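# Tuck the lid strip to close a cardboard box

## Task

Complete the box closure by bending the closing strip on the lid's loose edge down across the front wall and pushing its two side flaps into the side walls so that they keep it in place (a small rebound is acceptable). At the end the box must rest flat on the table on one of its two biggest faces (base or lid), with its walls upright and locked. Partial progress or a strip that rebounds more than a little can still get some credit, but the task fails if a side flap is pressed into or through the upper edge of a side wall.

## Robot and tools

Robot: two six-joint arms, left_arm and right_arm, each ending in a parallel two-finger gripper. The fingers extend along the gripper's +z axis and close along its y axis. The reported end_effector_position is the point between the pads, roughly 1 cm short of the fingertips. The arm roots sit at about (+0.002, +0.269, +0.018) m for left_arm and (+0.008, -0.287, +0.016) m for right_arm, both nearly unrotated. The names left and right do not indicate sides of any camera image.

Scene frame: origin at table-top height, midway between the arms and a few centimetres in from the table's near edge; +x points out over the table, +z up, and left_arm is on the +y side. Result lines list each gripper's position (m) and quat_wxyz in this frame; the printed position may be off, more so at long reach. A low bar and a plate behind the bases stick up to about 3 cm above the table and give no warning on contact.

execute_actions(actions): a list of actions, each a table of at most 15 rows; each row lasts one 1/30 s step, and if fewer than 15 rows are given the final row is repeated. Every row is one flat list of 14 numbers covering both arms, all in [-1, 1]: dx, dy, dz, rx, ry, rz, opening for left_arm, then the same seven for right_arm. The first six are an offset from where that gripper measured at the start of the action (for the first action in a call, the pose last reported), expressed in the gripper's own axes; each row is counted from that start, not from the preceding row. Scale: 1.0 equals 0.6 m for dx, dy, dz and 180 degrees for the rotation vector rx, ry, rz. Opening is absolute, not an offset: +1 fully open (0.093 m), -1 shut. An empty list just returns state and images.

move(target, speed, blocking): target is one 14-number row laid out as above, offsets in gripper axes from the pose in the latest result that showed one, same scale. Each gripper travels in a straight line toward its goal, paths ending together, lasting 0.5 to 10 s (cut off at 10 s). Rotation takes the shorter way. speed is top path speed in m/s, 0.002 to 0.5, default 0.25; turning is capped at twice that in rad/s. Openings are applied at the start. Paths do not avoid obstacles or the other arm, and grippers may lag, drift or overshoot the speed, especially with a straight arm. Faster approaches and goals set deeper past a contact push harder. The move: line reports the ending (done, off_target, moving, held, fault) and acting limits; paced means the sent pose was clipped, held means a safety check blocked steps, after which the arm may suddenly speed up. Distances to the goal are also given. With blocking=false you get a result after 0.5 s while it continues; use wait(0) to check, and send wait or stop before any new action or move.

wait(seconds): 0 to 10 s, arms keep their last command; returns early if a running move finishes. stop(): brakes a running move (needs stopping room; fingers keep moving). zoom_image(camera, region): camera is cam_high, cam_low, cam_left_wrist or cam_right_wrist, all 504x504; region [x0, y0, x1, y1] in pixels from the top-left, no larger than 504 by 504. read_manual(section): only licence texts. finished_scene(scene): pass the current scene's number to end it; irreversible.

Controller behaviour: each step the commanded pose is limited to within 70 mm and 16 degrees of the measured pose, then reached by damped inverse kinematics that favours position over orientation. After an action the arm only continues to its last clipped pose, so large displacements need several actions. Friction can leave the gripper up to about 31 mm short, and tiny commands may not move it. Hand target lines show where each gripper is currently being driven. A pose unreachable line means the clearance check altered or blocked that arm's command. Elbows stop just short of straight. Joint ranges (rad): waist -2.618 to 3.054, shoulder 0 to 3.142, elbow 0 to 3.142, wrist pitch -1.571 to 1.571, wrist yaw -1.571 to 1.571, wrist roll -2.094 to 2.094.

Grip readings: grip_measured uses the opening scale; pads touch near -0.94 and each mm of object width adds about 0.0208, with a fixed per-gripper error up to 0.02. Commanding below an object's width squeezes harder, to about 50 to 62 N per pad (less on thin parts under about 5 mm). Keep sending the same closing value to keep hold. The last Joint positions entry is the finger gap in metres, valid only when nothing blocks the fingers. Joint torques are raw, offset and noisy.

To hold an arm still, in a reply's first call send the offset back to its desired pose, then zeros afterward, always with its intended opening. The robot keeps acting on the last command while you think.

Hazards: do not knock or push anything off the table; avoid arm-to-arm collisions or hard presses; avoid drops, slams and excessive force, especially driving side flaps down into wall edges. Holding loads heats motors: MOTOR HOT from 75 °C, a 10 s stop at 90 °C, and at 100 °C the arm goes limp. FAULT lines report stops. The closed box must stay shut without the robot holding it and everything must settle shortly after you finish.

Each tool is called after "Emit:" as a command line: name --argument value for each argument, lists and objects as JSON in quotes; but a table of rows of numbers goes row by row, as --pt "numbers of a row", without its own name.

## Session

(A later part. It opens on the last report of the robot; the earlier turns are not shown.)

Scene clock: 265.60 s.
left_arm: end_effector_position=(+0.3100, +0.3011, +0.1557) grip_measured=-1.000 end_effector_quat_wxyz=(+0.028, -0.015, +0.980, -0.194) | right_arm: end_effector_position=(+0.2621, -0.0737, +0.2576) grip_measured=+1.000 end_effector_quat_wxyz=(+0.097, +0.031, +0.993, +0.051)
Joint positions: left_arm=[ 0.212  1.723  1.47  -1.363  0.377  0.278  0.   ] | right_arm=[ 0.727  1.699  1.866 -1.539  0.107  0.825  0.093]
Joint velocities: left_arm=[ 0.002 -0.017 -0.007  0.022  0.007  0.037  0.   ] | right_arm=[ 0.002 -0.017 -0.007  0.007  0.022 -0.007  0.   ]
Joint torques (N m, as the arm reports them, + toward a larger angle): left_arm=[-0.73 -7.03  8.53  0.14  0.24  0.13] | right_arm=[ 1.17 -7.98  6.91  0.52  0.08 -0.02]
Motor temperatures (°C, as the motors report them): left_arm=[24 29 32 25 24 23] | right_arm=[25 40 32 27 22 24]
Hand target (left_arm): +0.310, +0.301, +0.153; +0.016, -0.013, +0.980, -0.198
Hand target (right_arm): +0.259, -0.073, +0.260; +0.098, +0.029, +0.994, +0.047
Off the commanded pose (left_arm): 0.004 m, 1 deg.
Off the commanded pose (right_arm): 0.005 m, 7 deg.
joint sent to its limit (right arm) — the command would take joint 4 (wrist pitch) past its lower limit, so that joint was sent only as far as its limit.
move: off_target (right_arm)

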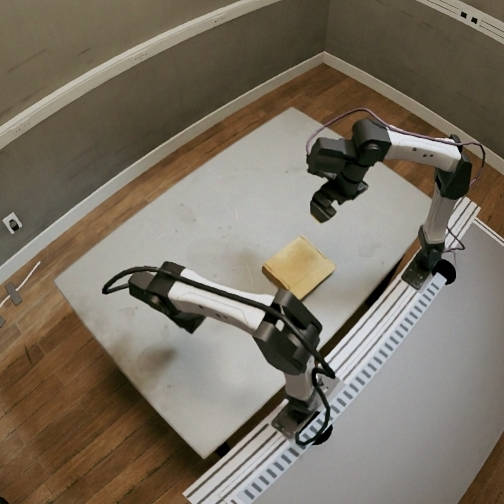

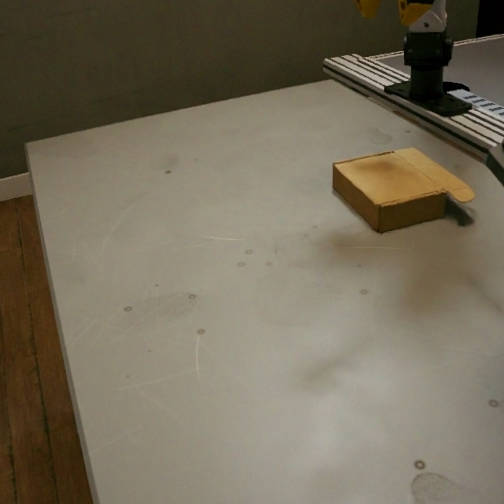

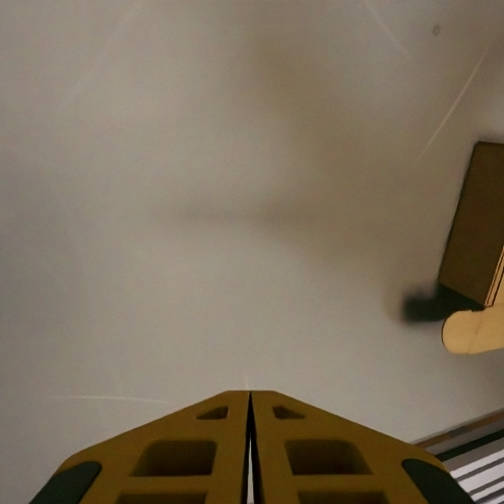

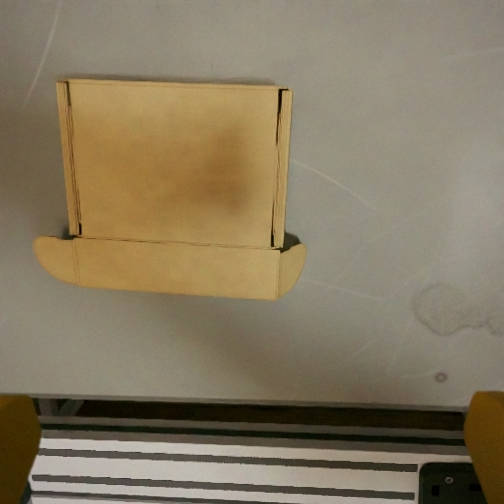

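Emit:
move --target '[0.162,-0.262,0.237,0,0,0,-1, 0,0.045,0.307,-0.089,0.065,-0.008,-1]' --speed 0.2

Emit:
move --target '[0,0,0,0,0,0,-1, 0,-0.03,0.08,0,0,0,-1]' --speed 0.04

Scene clock: 284.37 s.
left_arm: end_effector_position=(+0.2347, +0.0961, +0.0843) grip_measured=-1.000 end_effector_quat_wxyz=(+0.030, -0.017, +0.980, -0.196) | right_arm: end_effector_position=(+0.3002, -0.0278, +0.0890) grip_measured=-0.972 end_effector_quat_wxyz=(+0.011, -0.001, +0.982, +0.188)
Joint positions: left_arm=[-0.559  1.46   0.886 -0.753  0.298 -0.542  0.   ] | right_arm=[ 0.572  1.84   1.325 -0.817 -0.254  0.648  0.   ]
Joint velocities: left_arm=[-0.017 -0.002 -0.017 -0.007 -0.007  0.022  0.   ] | right_arm=[ 0.017 -0.007 -0.002  0.007 -0.081 -0.022  0.   ]
Joint torques (N m, as the arm reports them, + toward a larger angle): left_arm=[-1.42 -7.73  5.57  1.32  0.06  0.  ] | right_arm=[-0.13 -9.16  5.11  0.91 -0.33 -0.15]
Motor temperatures (°C, as the motors report them): left_arm=[24 30 33 24 24 23] | right_arm=[25 38 34 27 22 24]
Hand target (left_arm): +0.231, +0.097, +0.082; +0.034, -0.016, +0.980, -0.195
Hand target (right_arm): +0.296, -0.031, +0.079; -0.002, -0.001, +0.982, +0.186
Off the commanded pose (left_arm): 0.011 m, 0 deg.
Off the commanded pose (right_arm): 0.008 m, 1 deg.
move: off_target (left_arm)

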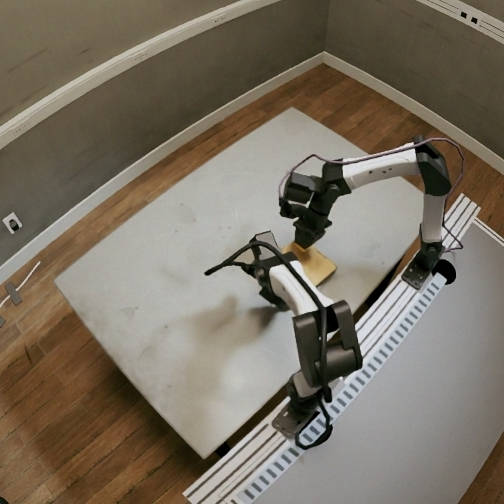

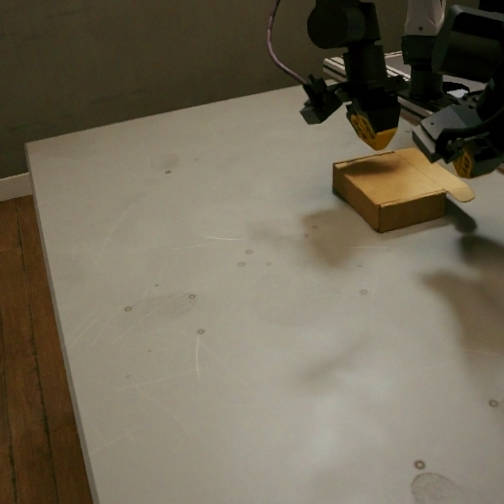

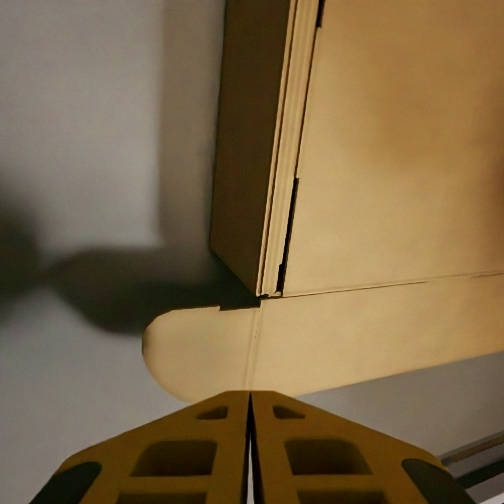

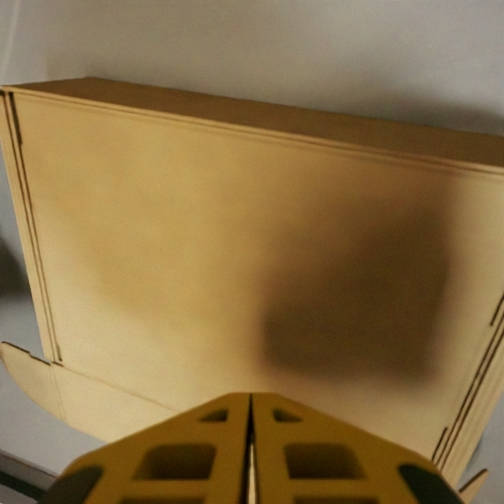

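Scene clock: 286.03 s.
left_arm: end_effector_position=(+0.2347, +0.0961, +0.0843) grip_measured=-1.000 end_effector_quat_wxyz=(+0.030, -0.017, +0.980, -0.196) | right_arm: end_effector_position=(+0.3079, -0.0207, +0.0569) grip_measured=-0.972 end_effector_quat_wxyz=(+0.029, -0.003, +0.979, +0.201)
Joint positions: left_arm=[-0.559  1.46   0.886 -0.753  0.298 -0.543  0.   ] | right_arm=[ 0.572  1.884  1.236 -0.64  -0.254  0.648  0.   ]
Joint velocities: left_arm=[ 0.002 -0.002  0.002 -0.022  0.007 -0.051  0.   ] | right_arm=[-0.017  0.002 -0.012 -0.037  0.022 -0.051  0.   ]
Joint torques (N m, as the arm reports them, + toward a larger angle): left_arm=[-0.76 -6.21  7.65  1.15  0.12  0.09] | right_arm=[-0.17 -8.3   4.35  0.97 -0.23 -0.13]
Motor temperatures (°C, as the motors report them): left_arm=[24 30 33 25 24 23] | right_arm=[25 38 33 27 22 24]
Hand target (left_arm): +0.235, +0.096, +0.084; +0.030, -0.017, +0.980, -0.196
Hand target (right_arm): +0.300, -0.027, +0.038; +0.011, -0.001, +0.982, +0.188
Off the commanded pose (left_arm): 0.000 m, 0 deg.
Off the commanded pose (right_arm): 0.021 m, 3 deg.
move: off_target (right_arm)

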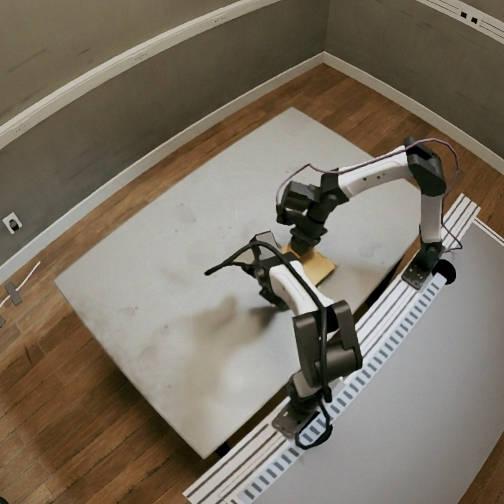

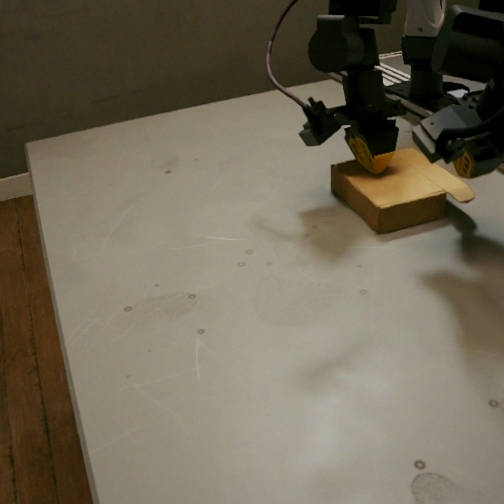

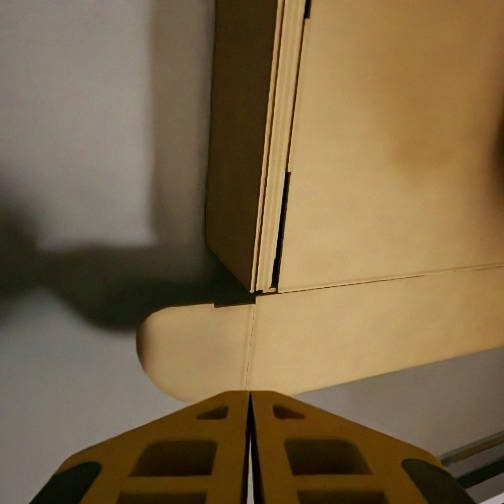

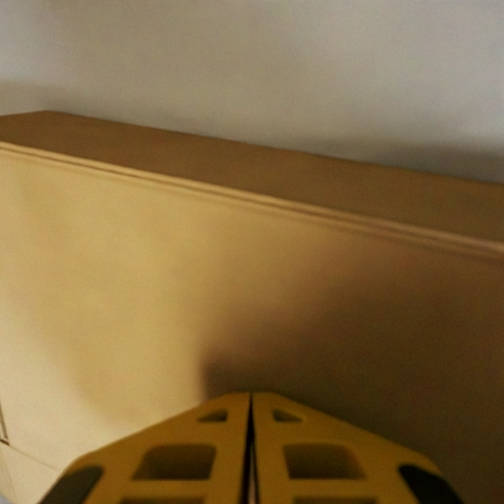

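Emit:
move --target '[0.03,0.042,0.09,0,0,0,-1, 0,-0.012,0.03,0,0,0,-1]' --speed 0.03

Emit:
zoom_image --camera "cam_low" --region '[320, 100, 504, 250]'

Scene clock: 295.53 s.
left_arm: end_effector_position=(+0.2298, +0.0941, +0.0394) grip_measured=-1.000 end_effector_quat_wxyz=(+0.049, -0.015, +0.977, -0.208) | right_arm: end_effector_position=(+0.3182, -0.0134, +0.0579) grip_measured=-0.972 end_effector_quat_wxyz=(+0.049, -0.006, +0.975, +0.215)
Joint positions: left_arm=[-0.57   1.493  0.704 -0.487  0.298 -0.557  0.   ] | right_arm=[ 0.572  1.893  1.236 -0.581 -0.254  0.648  0.   ]
Joint velocities: left_arm=[-0.022 -0.002 -0.017 -0.007 -0.037 -0.022  0.   ] | right_arm=[ 0.002 -0.002 -0.007  0.022  0.007 -0.051  0.   ]
Joint torques (N m, as the arm reports them, + toward a larger angle): left_arm=[-1.53 -3.76  5.06  1.4   0.07 -0.02] | right_arm=[-0.03 -8.73  4.29  1.04 -0.2  -0.08]
Motor temperatures (°C, as the motors report them): left_arm=[24 29 33 25 24 23] | right_arm=[25 38 33 28 22 24]
Hand target (left_arm): +0.220, +0.097, +0.025; +0.030, -0.017, +0.980, -0.196
Hand target (right_arm): +0.308, -0.021, +0.038; +0.029, -0.003, +0.979, +0.201
Off the commanded pose (left_arm): 0.019 m, 3 deg.
Off the commanded pose (right_arm): 0.023 m, 3 deg.
move: off_target (left_arm, right_arm)

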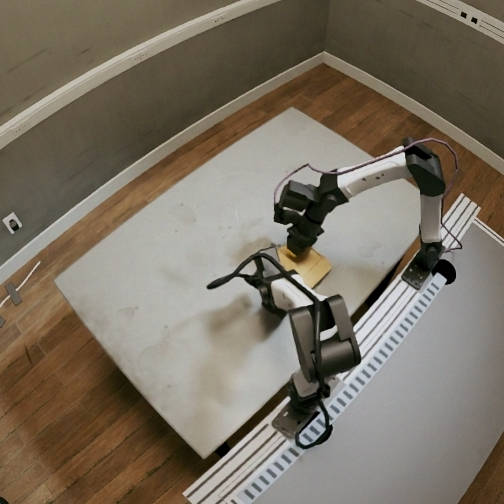

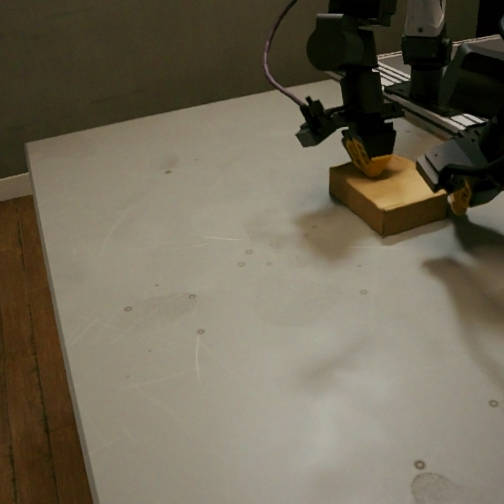

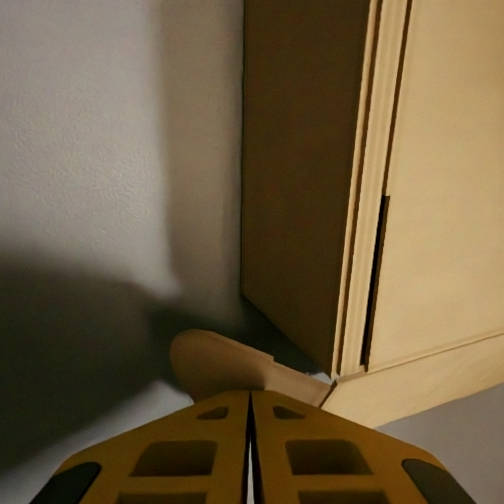

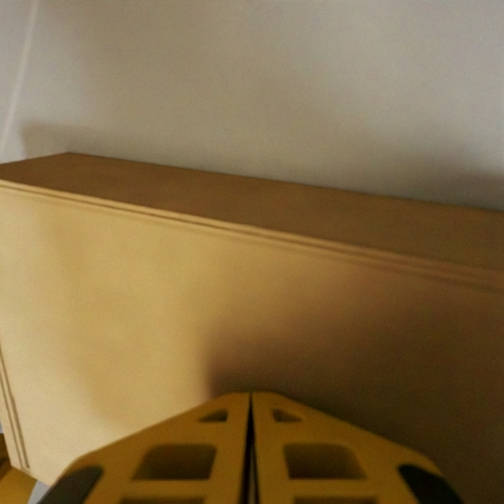

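Region (320, 100, 504, 250) of cam_low's 504x504 image, scaled by 2.739, with more detail than that image has; it fills the top 411 rows of this view, and the rest is white.

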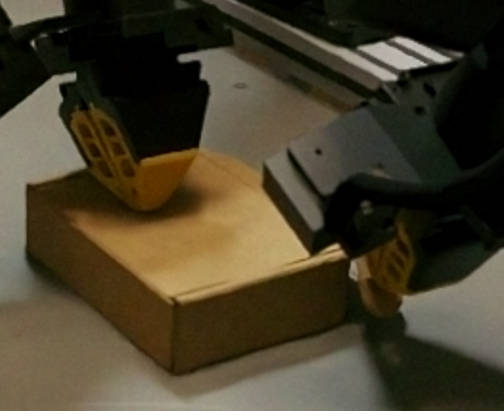

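Emit:
move --target '[0,0,0,0,0,0,-1, 0,0.02,-0.05,0,0,0,-1]' --speed 0.05

Emit:
move --target '[0,0,0,0,0,0,-1, 0.13,-0.125,-0.055,0,0,0,-1]' --speed 0.1

Scene clock: 303.97 s.
left_arm: end_effector_position=(+0.2298, +0.0940, +0.0392) grip_measured=-1.000 end_effector_quat_wxyz=(+0.049, -0.015, +0.977, -0.208) | right_arm: end_effector_position=(+0.3151, -0.0169, +0.0842) grip_measured=-0.972 end_effector_quat_wxyz=(+0.048, -0.006, +0.976, +0.214)
Joint positions: left_arm=[-0.57   1.494  0.703 -0.485  0.298 -0.557  0.   ] | right_arm=[ 0.572  1.842  1.282 -0.679 -0.254  0.648  0.   ]
Joint velocities: left_arm=[ 0.002  0.007  0.002 -0.037 -0.022  0.037  0.   ] | right_arm=[ 0.002  0.002 -0.027 -0.007  0.051 -0.066  0.   ]
Joint torques (N m, as the arm reports them, + toward a larger angle): left_arm=[-0.57 -6.06  7.19  1.24  0.15  0.08] | right_arm=[  0.46 -10.57   7.78   0.81  -0.22  -0.09]
Motor temperatures (°C, as the motors report them): left_arm=[24 29 33 25 24 23] | right_arm=[25 38 32 28 22 24]
Hand target (left_arm): +0.230, +0.094, +0.039; +0.049, -0.015, +0.977, -0.208
Hand target (right_arm): +0.315, -0.015, +0.090; +0.049, -0.006, +0.975, +0.215
Off the commanded pose (left_arm): 0.000 m, 0 deg.
Off the commanded pose (right_arm): 0.006 m, 0 deg.
move: done

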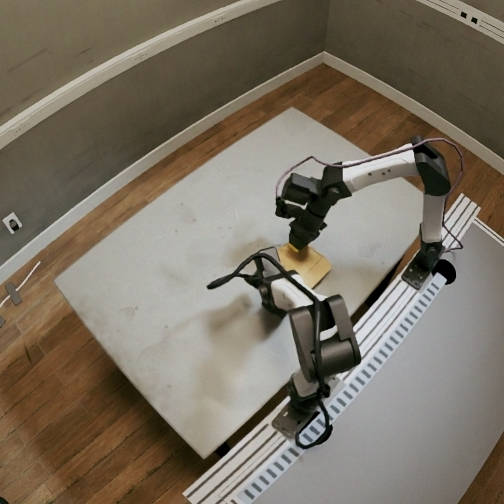

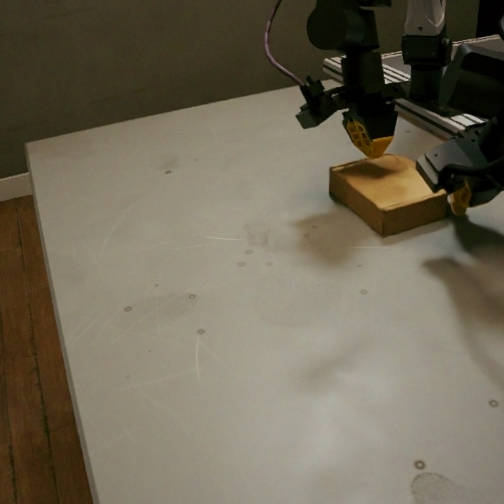

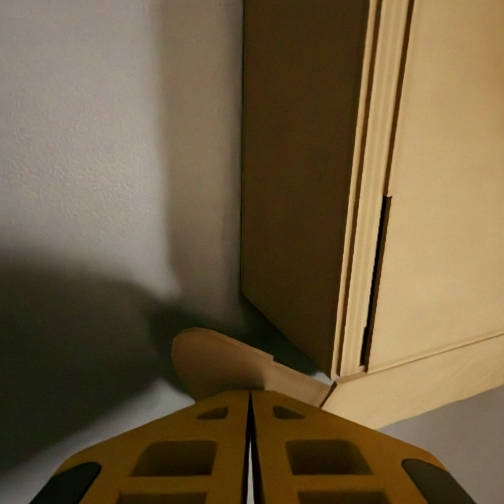

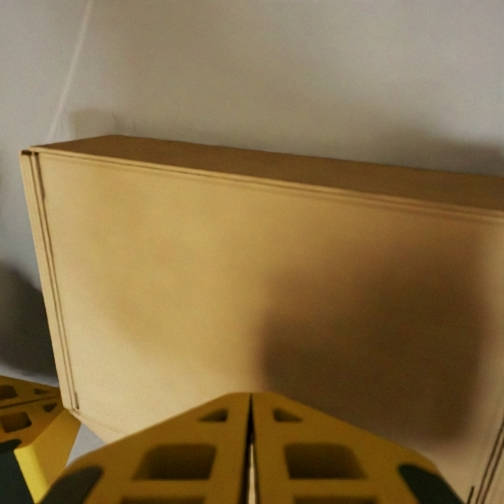

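Scene clock: 305.43 s.
left_arm: end_effector_position=(+0.2298, +0.0940, +0.0392) grip_measured=-1.000 end_effector_quat_wxyz=(+0.049, -0.015, +0.977, -0.208) | right_arm: end_effector_position=(+0.2468, -0.0952, +0.0828) grip_measured=-0.972 end_effector_quat_wxyz=(+0.061, -0.006, +0.975, +0.213)
Joint positions: left_arm=[-0.57   1.494  0.703 -0.485  0.298 -0.557  0.   ] | right_arm=[ 0.488  1.459  0.863 -0.646 -0.266  0.564  0.   ]
Joint velocities: left_arm=[ 0.012 -0.017  0.012 -0.007 -0.051 -0.022  0.   ] | right_arm=[-0.002 -0.007 -0.007  0.037 -0.051  0.037  0.   ]
Joint torques (N m, as the arm reports them, + toward a larger angle): left_arm=[-0.61 -6.03  7.15  1.29  0.14  0.08] | right_arm=[-0.43 -6.9   4.75  0.93 -0.32 -0.2 ]
Motor temperatures (°C, as the motors report them): left_arm=[24 29 33 25 24 23] | right_arm=[25 38 32 28 22 24]
Hand target (left_arm): +0.230, +0.094, +0.039; +0.049, -0.015, +0.977, -0.208
Hand target (right_arm): +0.239, -0.100, +0.077; +0.049, -0.006, +0.976, +0.213
Off the commanded pose (left_arm): 0.000 m, 0 deg.
Off the commanded pose (right_arm): 0.013 m, 1 deg.
move: off_target (right_arm)

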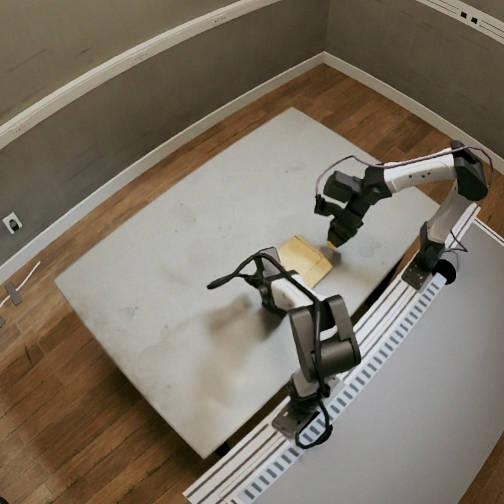

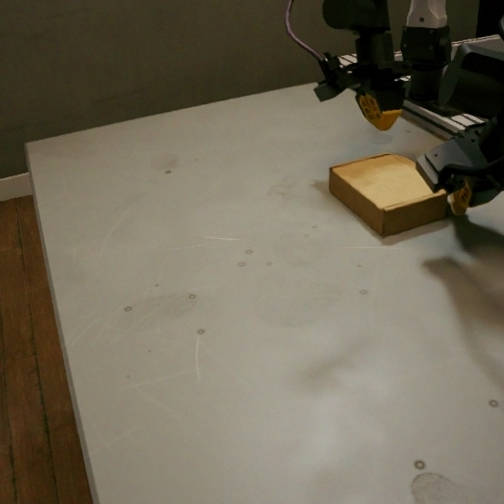

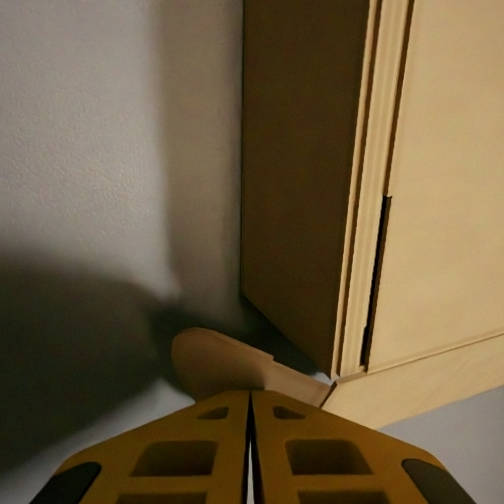

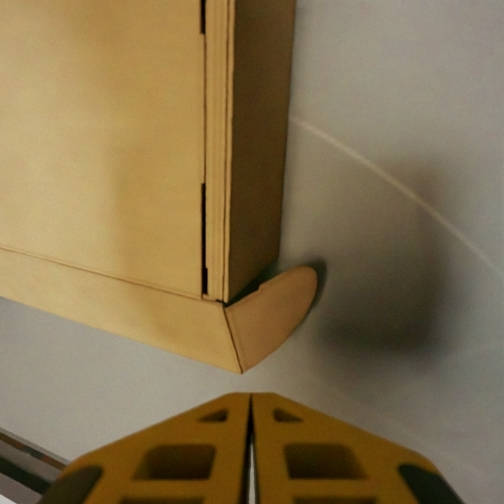

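Emit:
move --target '[0,0.01,0.025,0,0,0,-1, 0.04,-0.045,0.095,0,0,0,-1]' --speed 0.04

Emit:
move --target '[0,-0.05,0.025,0,0,0,-1, 0,0.055,0.025,0,0,0,-1]' --speed 0.03

Emit:
zoom_image --camera "cam_high" --region '[240, 200, 380, 320]'

Scene clock: 313.60 s.
left_arm: end_effector_position=(+0.2411, +0.0881, +0.0398) grip_measured=-1.000 end_effector_quat_wxyz=(+0.070, -0.011, +0.973, -0.219) | right_arm: end_effector_position=(+0.2400, -0.0937, +0.0299) grip_measured=-0.972 end_effector_quat_wxyz=(+0.075, -0.005, +0.972, +0.225)
Joint positions: left_arm=[-0.57   1.509  0.703 -0.422  0.298 -0.557  0.   ] | right_arm=[ 0.496  1.523  0.668 -0.346 -0.267  0.58   0.   ]
Joint velocities: left_arm=[-0.022 -0.012  0.002 -0.066 -0.066 -0.037  0.   ] | right_arm=[ 0.007  0.017  0.007 -0.022  0.051 -0.095  0.   ]
Joint torques (N m, as the arm reports them, + toward a larger angle): left_arm=[-0.48 -4.01  4.59  1.53  0.17  0.09] | right_arm=[ 1.44 -4.84  4.27  1.08 -0.15 -0.02]
Motor temperatures (°C, as the motors report them): left_arm=[24 29 33 26 24 23] | right_arm=[25 37 32 28 22 24]
Hand target (left_arm): +0.231, +0.093, +0.024; +0.050, -0.015, +0.977, -0.208
Hand target (right_arm): +0.229, -0.096, +0.018; +0.060, -0.006, +0.975, +0.213
Off the commanded pose (left_arm): 0.020 m, 3 deg.
Off the commanded pose (right_arm): 0.016 m, 2 deg.
move: off_target (left_arm, right_arm)

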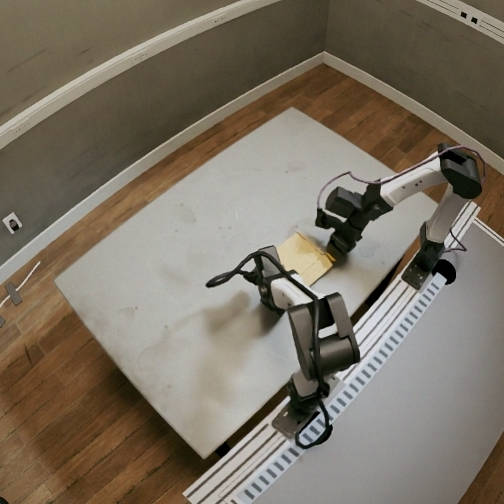

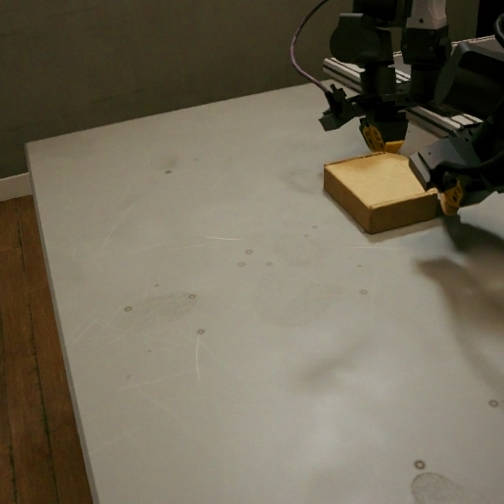

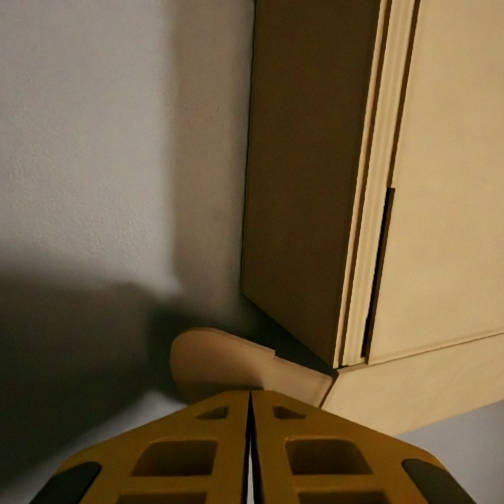

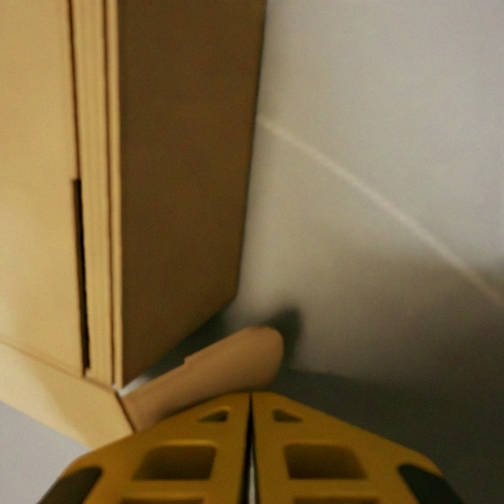

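Scene clock: 315.43 s.
left_arm: end_effector_position=(+0.2398, +0.0621, +0.0410) grip_measured=-1.000 end_effector_quat_wxyz=(+0.073, -0.013, +0.974, -0.214) | right_arm: end_effector_position=(+0.2340, -0.0695, +0.0258) grip_measured=-0.972 end_effector_quat_wxyz=(+0.071, +0.001, +0.974, +0.213)
Joint positions: left_arm=[-0.672  1.548  0.744 -0.398  0.249 -0.657  0.   ] | right_arm=[ 0.602  1.575  0.702 -0.323 -0.212  0.689  0.   ]
Joint velocities: left_arm=[-0.022  0.002  0.012 -0.022  0.007  0.022  0.   ] | right_arm=[-0.002 -0.007  0.002  0.037 -0.022 -0.022  0.   ]
Joint torques (N m, as the arm reports them, + toward a larger angle): left_arm=[-1.43 -4.8   8.75  1.62  0.16  0.  ] | right_arm=[ 1.38 -5.21  7.86  1.12 -0.3  -0.06]
Motor temperatures (°C, as the motors report them): left_arm=[24 29 33 26 24 23] | right_arm=[25 37 32 28 22 24]
Hand target (left_arm): +0.243, +0.055, +0.040; +0.071, -0.011, +0.973, -0.220
Hand target (right_arm): +0.239, -0.057, +0.031; +0.075, -0.005, +0.971, +0.226
Off the commanded pose (left_arm): 0.008 m, 1 deg.
Off the commanded pose (right_arm): 0.015 m, 2 deg.
move: off_target (right_arm)

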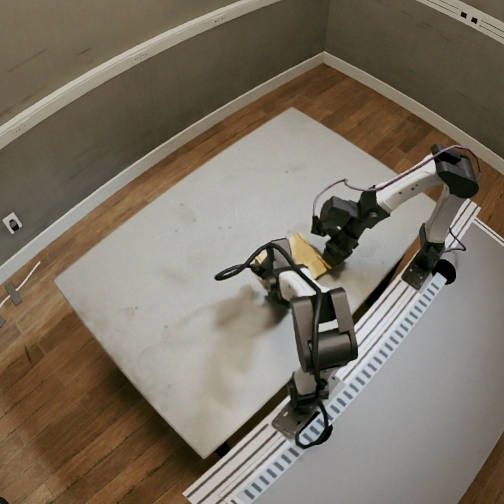

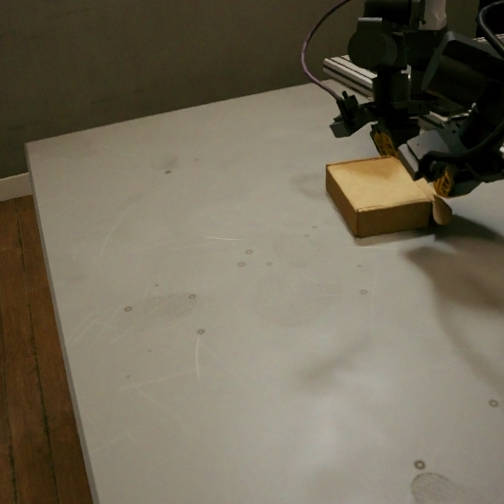

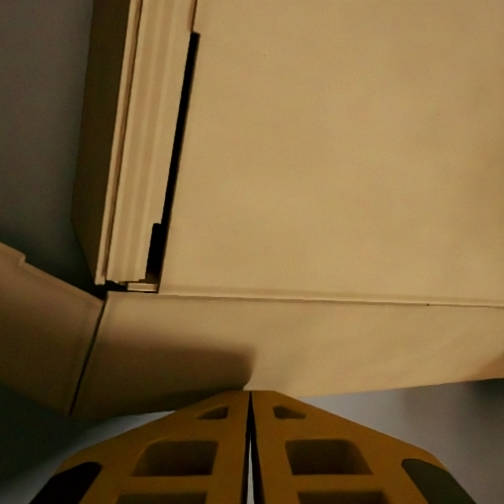

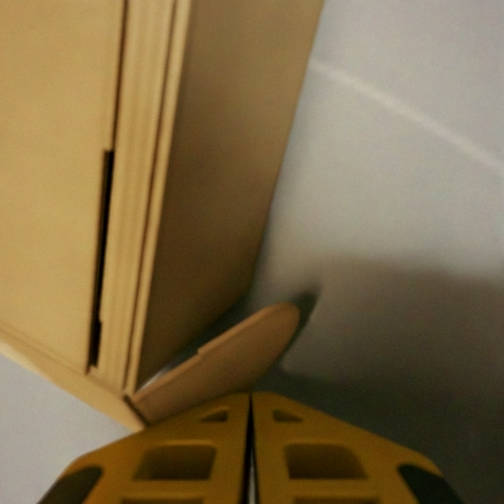

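Region (240, 200, 380, 320) of cam_high's 504x504 image, scaled by 3.600, with more detail than that image has; it fills the top 432 rows of this view, and the rest is white.

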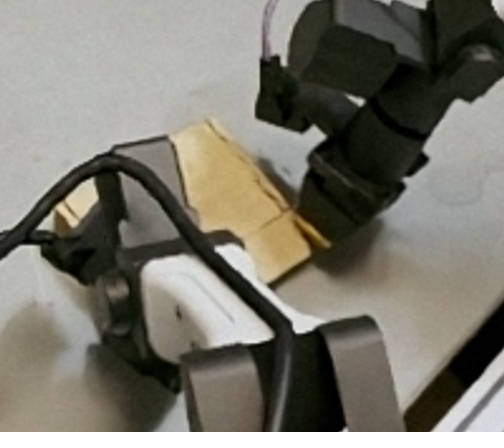

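Emit:
move --target '[0.03,0.03,-0.1,0,0,0,-1, 0.02,-0.06,-0.04,0,0,0,-1]' --speed 0.06

Emit:
move --target '[-0.1,0.3,-0.2,0,0,0,-1, -0.03,0.25,-0.3,0.13,0,0,1]' --speed 0.2

Emit:
zoom_image --camera "cam_high" --region '[230, 200, 370, 320]'

Emit:
zoom_image --camera "cam_low" --region '[310, 130, 480, 250]'

Scene clock: 323.70 s.
left_arm: end_effector_position=(+0.2208, +0.0976, +0.0867) grip_measured=-1.000 end_effector_quat_wxyz=(+0.081, -0.013, +0.973, -0.215) | right_arm: end_effector_position=(+0.2329, -0.1054, +0.0380) grip_measured=-0.972 end_effector_quat_wxyz=(+0.090, -0.001, +0.972, +0.216)
Joint positions: left_arm=[-0.592  1.308  0.744 -0.643  0.272 -0.58   0.   ] | right_arm=[ 0.493  1.435  0.63  -0.381 -0.237  0.581  0.   ]
Joint velocities: left_arm=[ 0.002 -0.022  0.002 -0.051 -0.022 -0.022  0.   ] | right_arm=[-0.012 -0.007 -0.002 -0.081 -0.066 -0.051  0.   ]
Joint torques (N m, as the arm reports them, + toward a larger angle): left_arm=[ 0.04 -6.54  6.35  1.18  0.19  0.12] | right_arm=[-0.46 -6.21  4.37  0.88 -0.31 -0.17]
Motor temperatures (°C, as the motors report them): left_arm=[24 29 33 26 24 23] | right_arm=[25 36 33 28 22 24]
Hand target (left_arm): +0.213, +0.103, +0.084; +0.072, -0.013, +0.974, -0.213
Hand target (right_arm): +0.221, -0.112, +0.031; +0.072, +0.001, +0.975, +0.211
Off the commanded pose (left_arm): 0.009 m, 1 deg.
Off the commanded pose (right_arm): 0.016 m, 2 deg.
move: off_target (right_arm)

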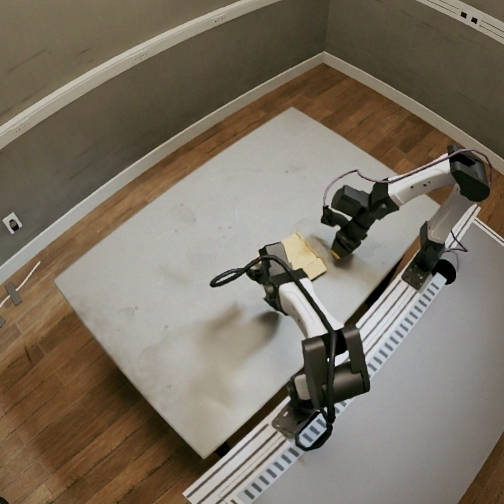

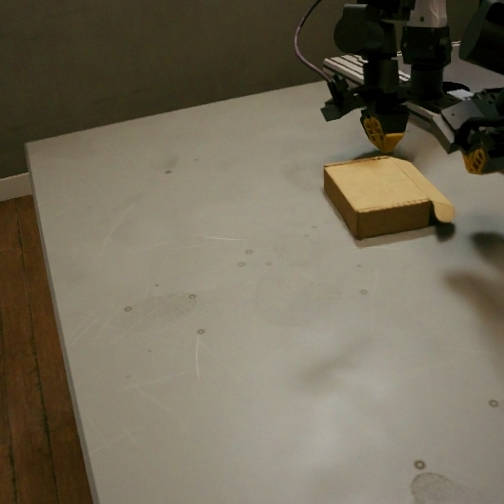

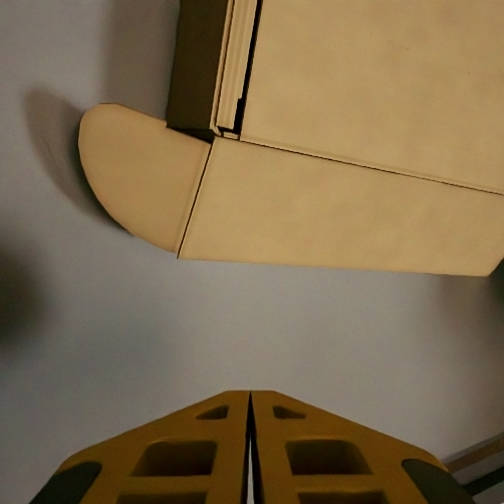

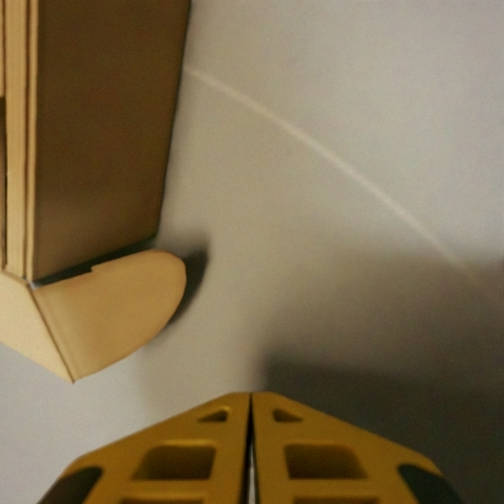

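Scene clock: 325.57 s.
left_arm: end_effector_position=(+0.2579, +0.3144, +0.1244) grip_measured=-1.000 end_effector_quat_wxyz=(+0.083, -0.011, +0.975, -0.207) | right_arm: end_effector_position=(+0.2163, -0.0464, +0.2673) grip_measured=+1.000 end_effector_quat_wxyz=(+0.115, +0.018, +0.991, +0.063)
Joint positions: left_arm=[ 0.362  1.503  1.099 -1.178  0.436  0.429  0.   ] | right_arm=[ 0.914  1.642  1.828 -1.539  0.155  0.979  0.093]
Joint velocities: left_arm=[-0.002  0.017 -0.007 -0.051 -0.081  0.022  0.   ] | right_arm=[-0.012 -0.007 -0.007  0.051 -0.022 -0.007  0.   ]
Joint torques (N m, as the arm reports them, + toward a larger angle): left_arm=[-0.32 -4.44  8.94  0.23  0.33  0.15] | right_arm=[ 1.3  -5.95  6.79  0.57  0.08 -0.06]
Motor temperatures (°C, as the motors report them): left_arm=[24 28 33 26 24 23] | right_arm=[25 36 34 28 22 24]
Hand target (left_arm): +0.258, +0.314, +0.124; +0.074, -0.011, +0.974, -0.215
Hand target (right_arm): +0.215, -0.044, +0.264; +0.112, +0.015, +0.992, +0.052
Off the commanded pose (left_arm): 0.005 m, 1 deg.
Off the commanded pose (right_arm): 0.004 m, 6 deg.
joint sent to its limit (right arm) — the command would take joint 4 (wrist pitch) past its lower limit, so that joint was sent only as far as its limit.
move: off_target (right_arm)

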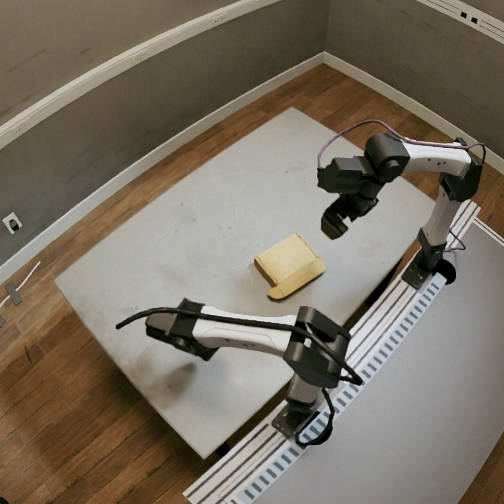

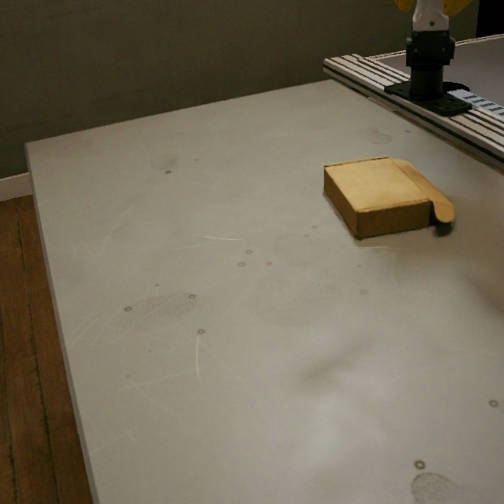

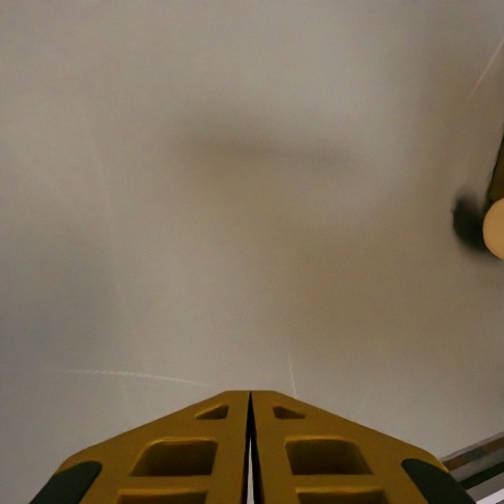

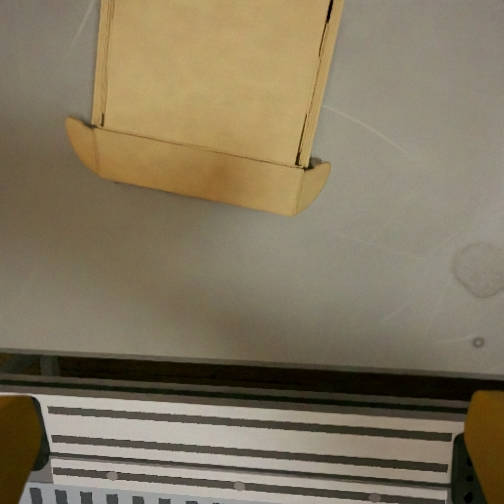

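Region (230, 200, 370, 320) of cam_high's 504x504 image, scaled by 3.600, with more detail than that image has; it fills the top 432 rows of this view, and the rest is white.

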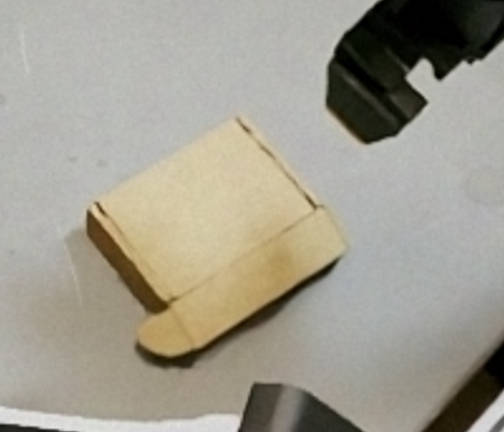

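Region (310, 130, 480, 250) of cam_low's 504x504 image, scaled by 2.965, with more detail than that image has; it fills the top 356 rows of this view, and the rest is white.

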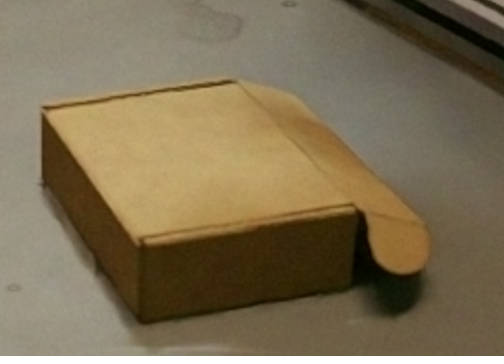

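Emit:
move --target '[0.023,-0.21,0.2,0.145,0.05,0,-1, 0.065,-0.14,0.315,-0.236,0.073,0.022,-1]' --speed 0.2

Scene clock: 361.17 s.
left_arm: end_effector_position=(+0.2744, +0.1533, +0.0769) grip_measured=-1.000 end_effector_quat_wxyz=(+0.031, +0.031, +0.908, -0.418) | right_arm: end_effector_position=(+0.2247, -0.1086, +0.0722) grip_measured=-0.972 end_effector_quat_wxyz=(+0.009, -0.005, +0.912, +0.409)
Joint positions: left_arm=[-0.051  1.683  0.896 -0.77   0.847  0.099  0.   ] | right_arm=[ 0.216  1.434  0.631 -0.465 -0.764  0.371  0.   ]
Joint velocities: left_arm=[-0.002 -0.012 -0.007 -0.037  0.007 -0.081  0.   ] | right_arm=[-0.012 -0.017  0.002  0.066  0.051  0.007  0.   ]
Joint torques (N m, as the arm reports them, + toward a larger angle): left_arm=[-1.47 -5.82  4.71  0.75  0.54  0.04] | right_arm=[-0.38 -4.16  4.48  0.93 -0.58 -0.18]
Motor temperatures (°C, as the motors report them): left_arm=[24 28 35 24 24 23] | right_arm=[25 34 35 27 22 24]
Hand target (left_arm): +0.267, +0.150, +0.067; +0.013, +0.025, +0.906, -0.422
Hand target (right_arm): +0.218, -0.111, +0.064; -0.004, +0.001, +0.912, +0.411
Off the commanded pose (left_arm): 0.017 m, 3 deg.
Off the commanded pose (right_arm): 0.009 m, 2 deg.
move: off_target (left_arm)

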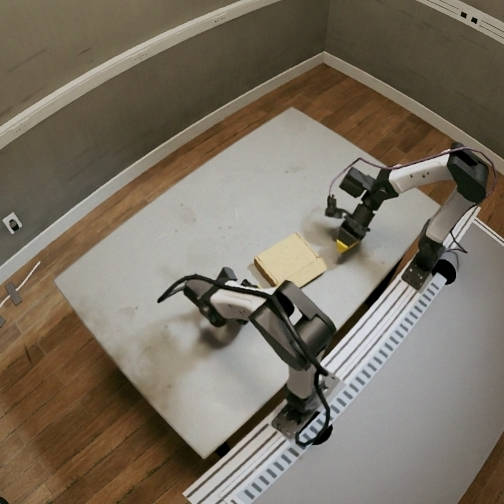

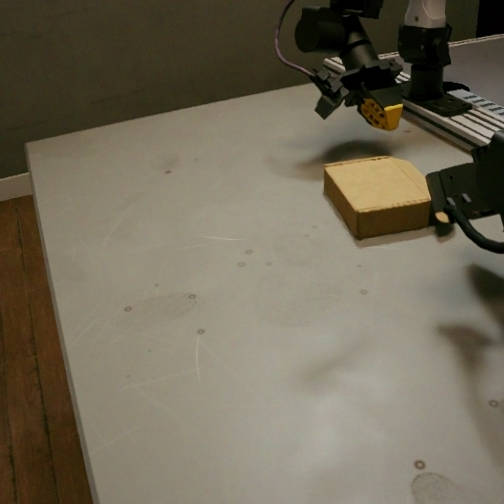

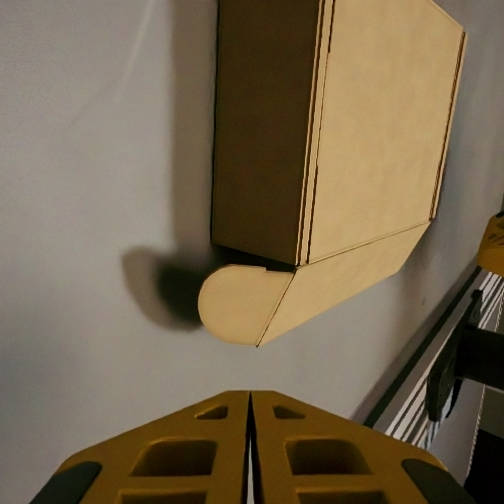

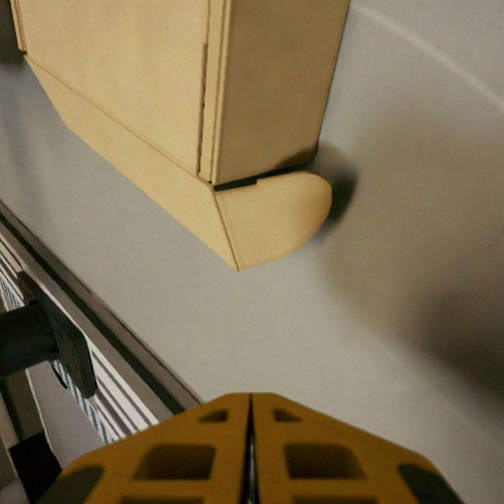

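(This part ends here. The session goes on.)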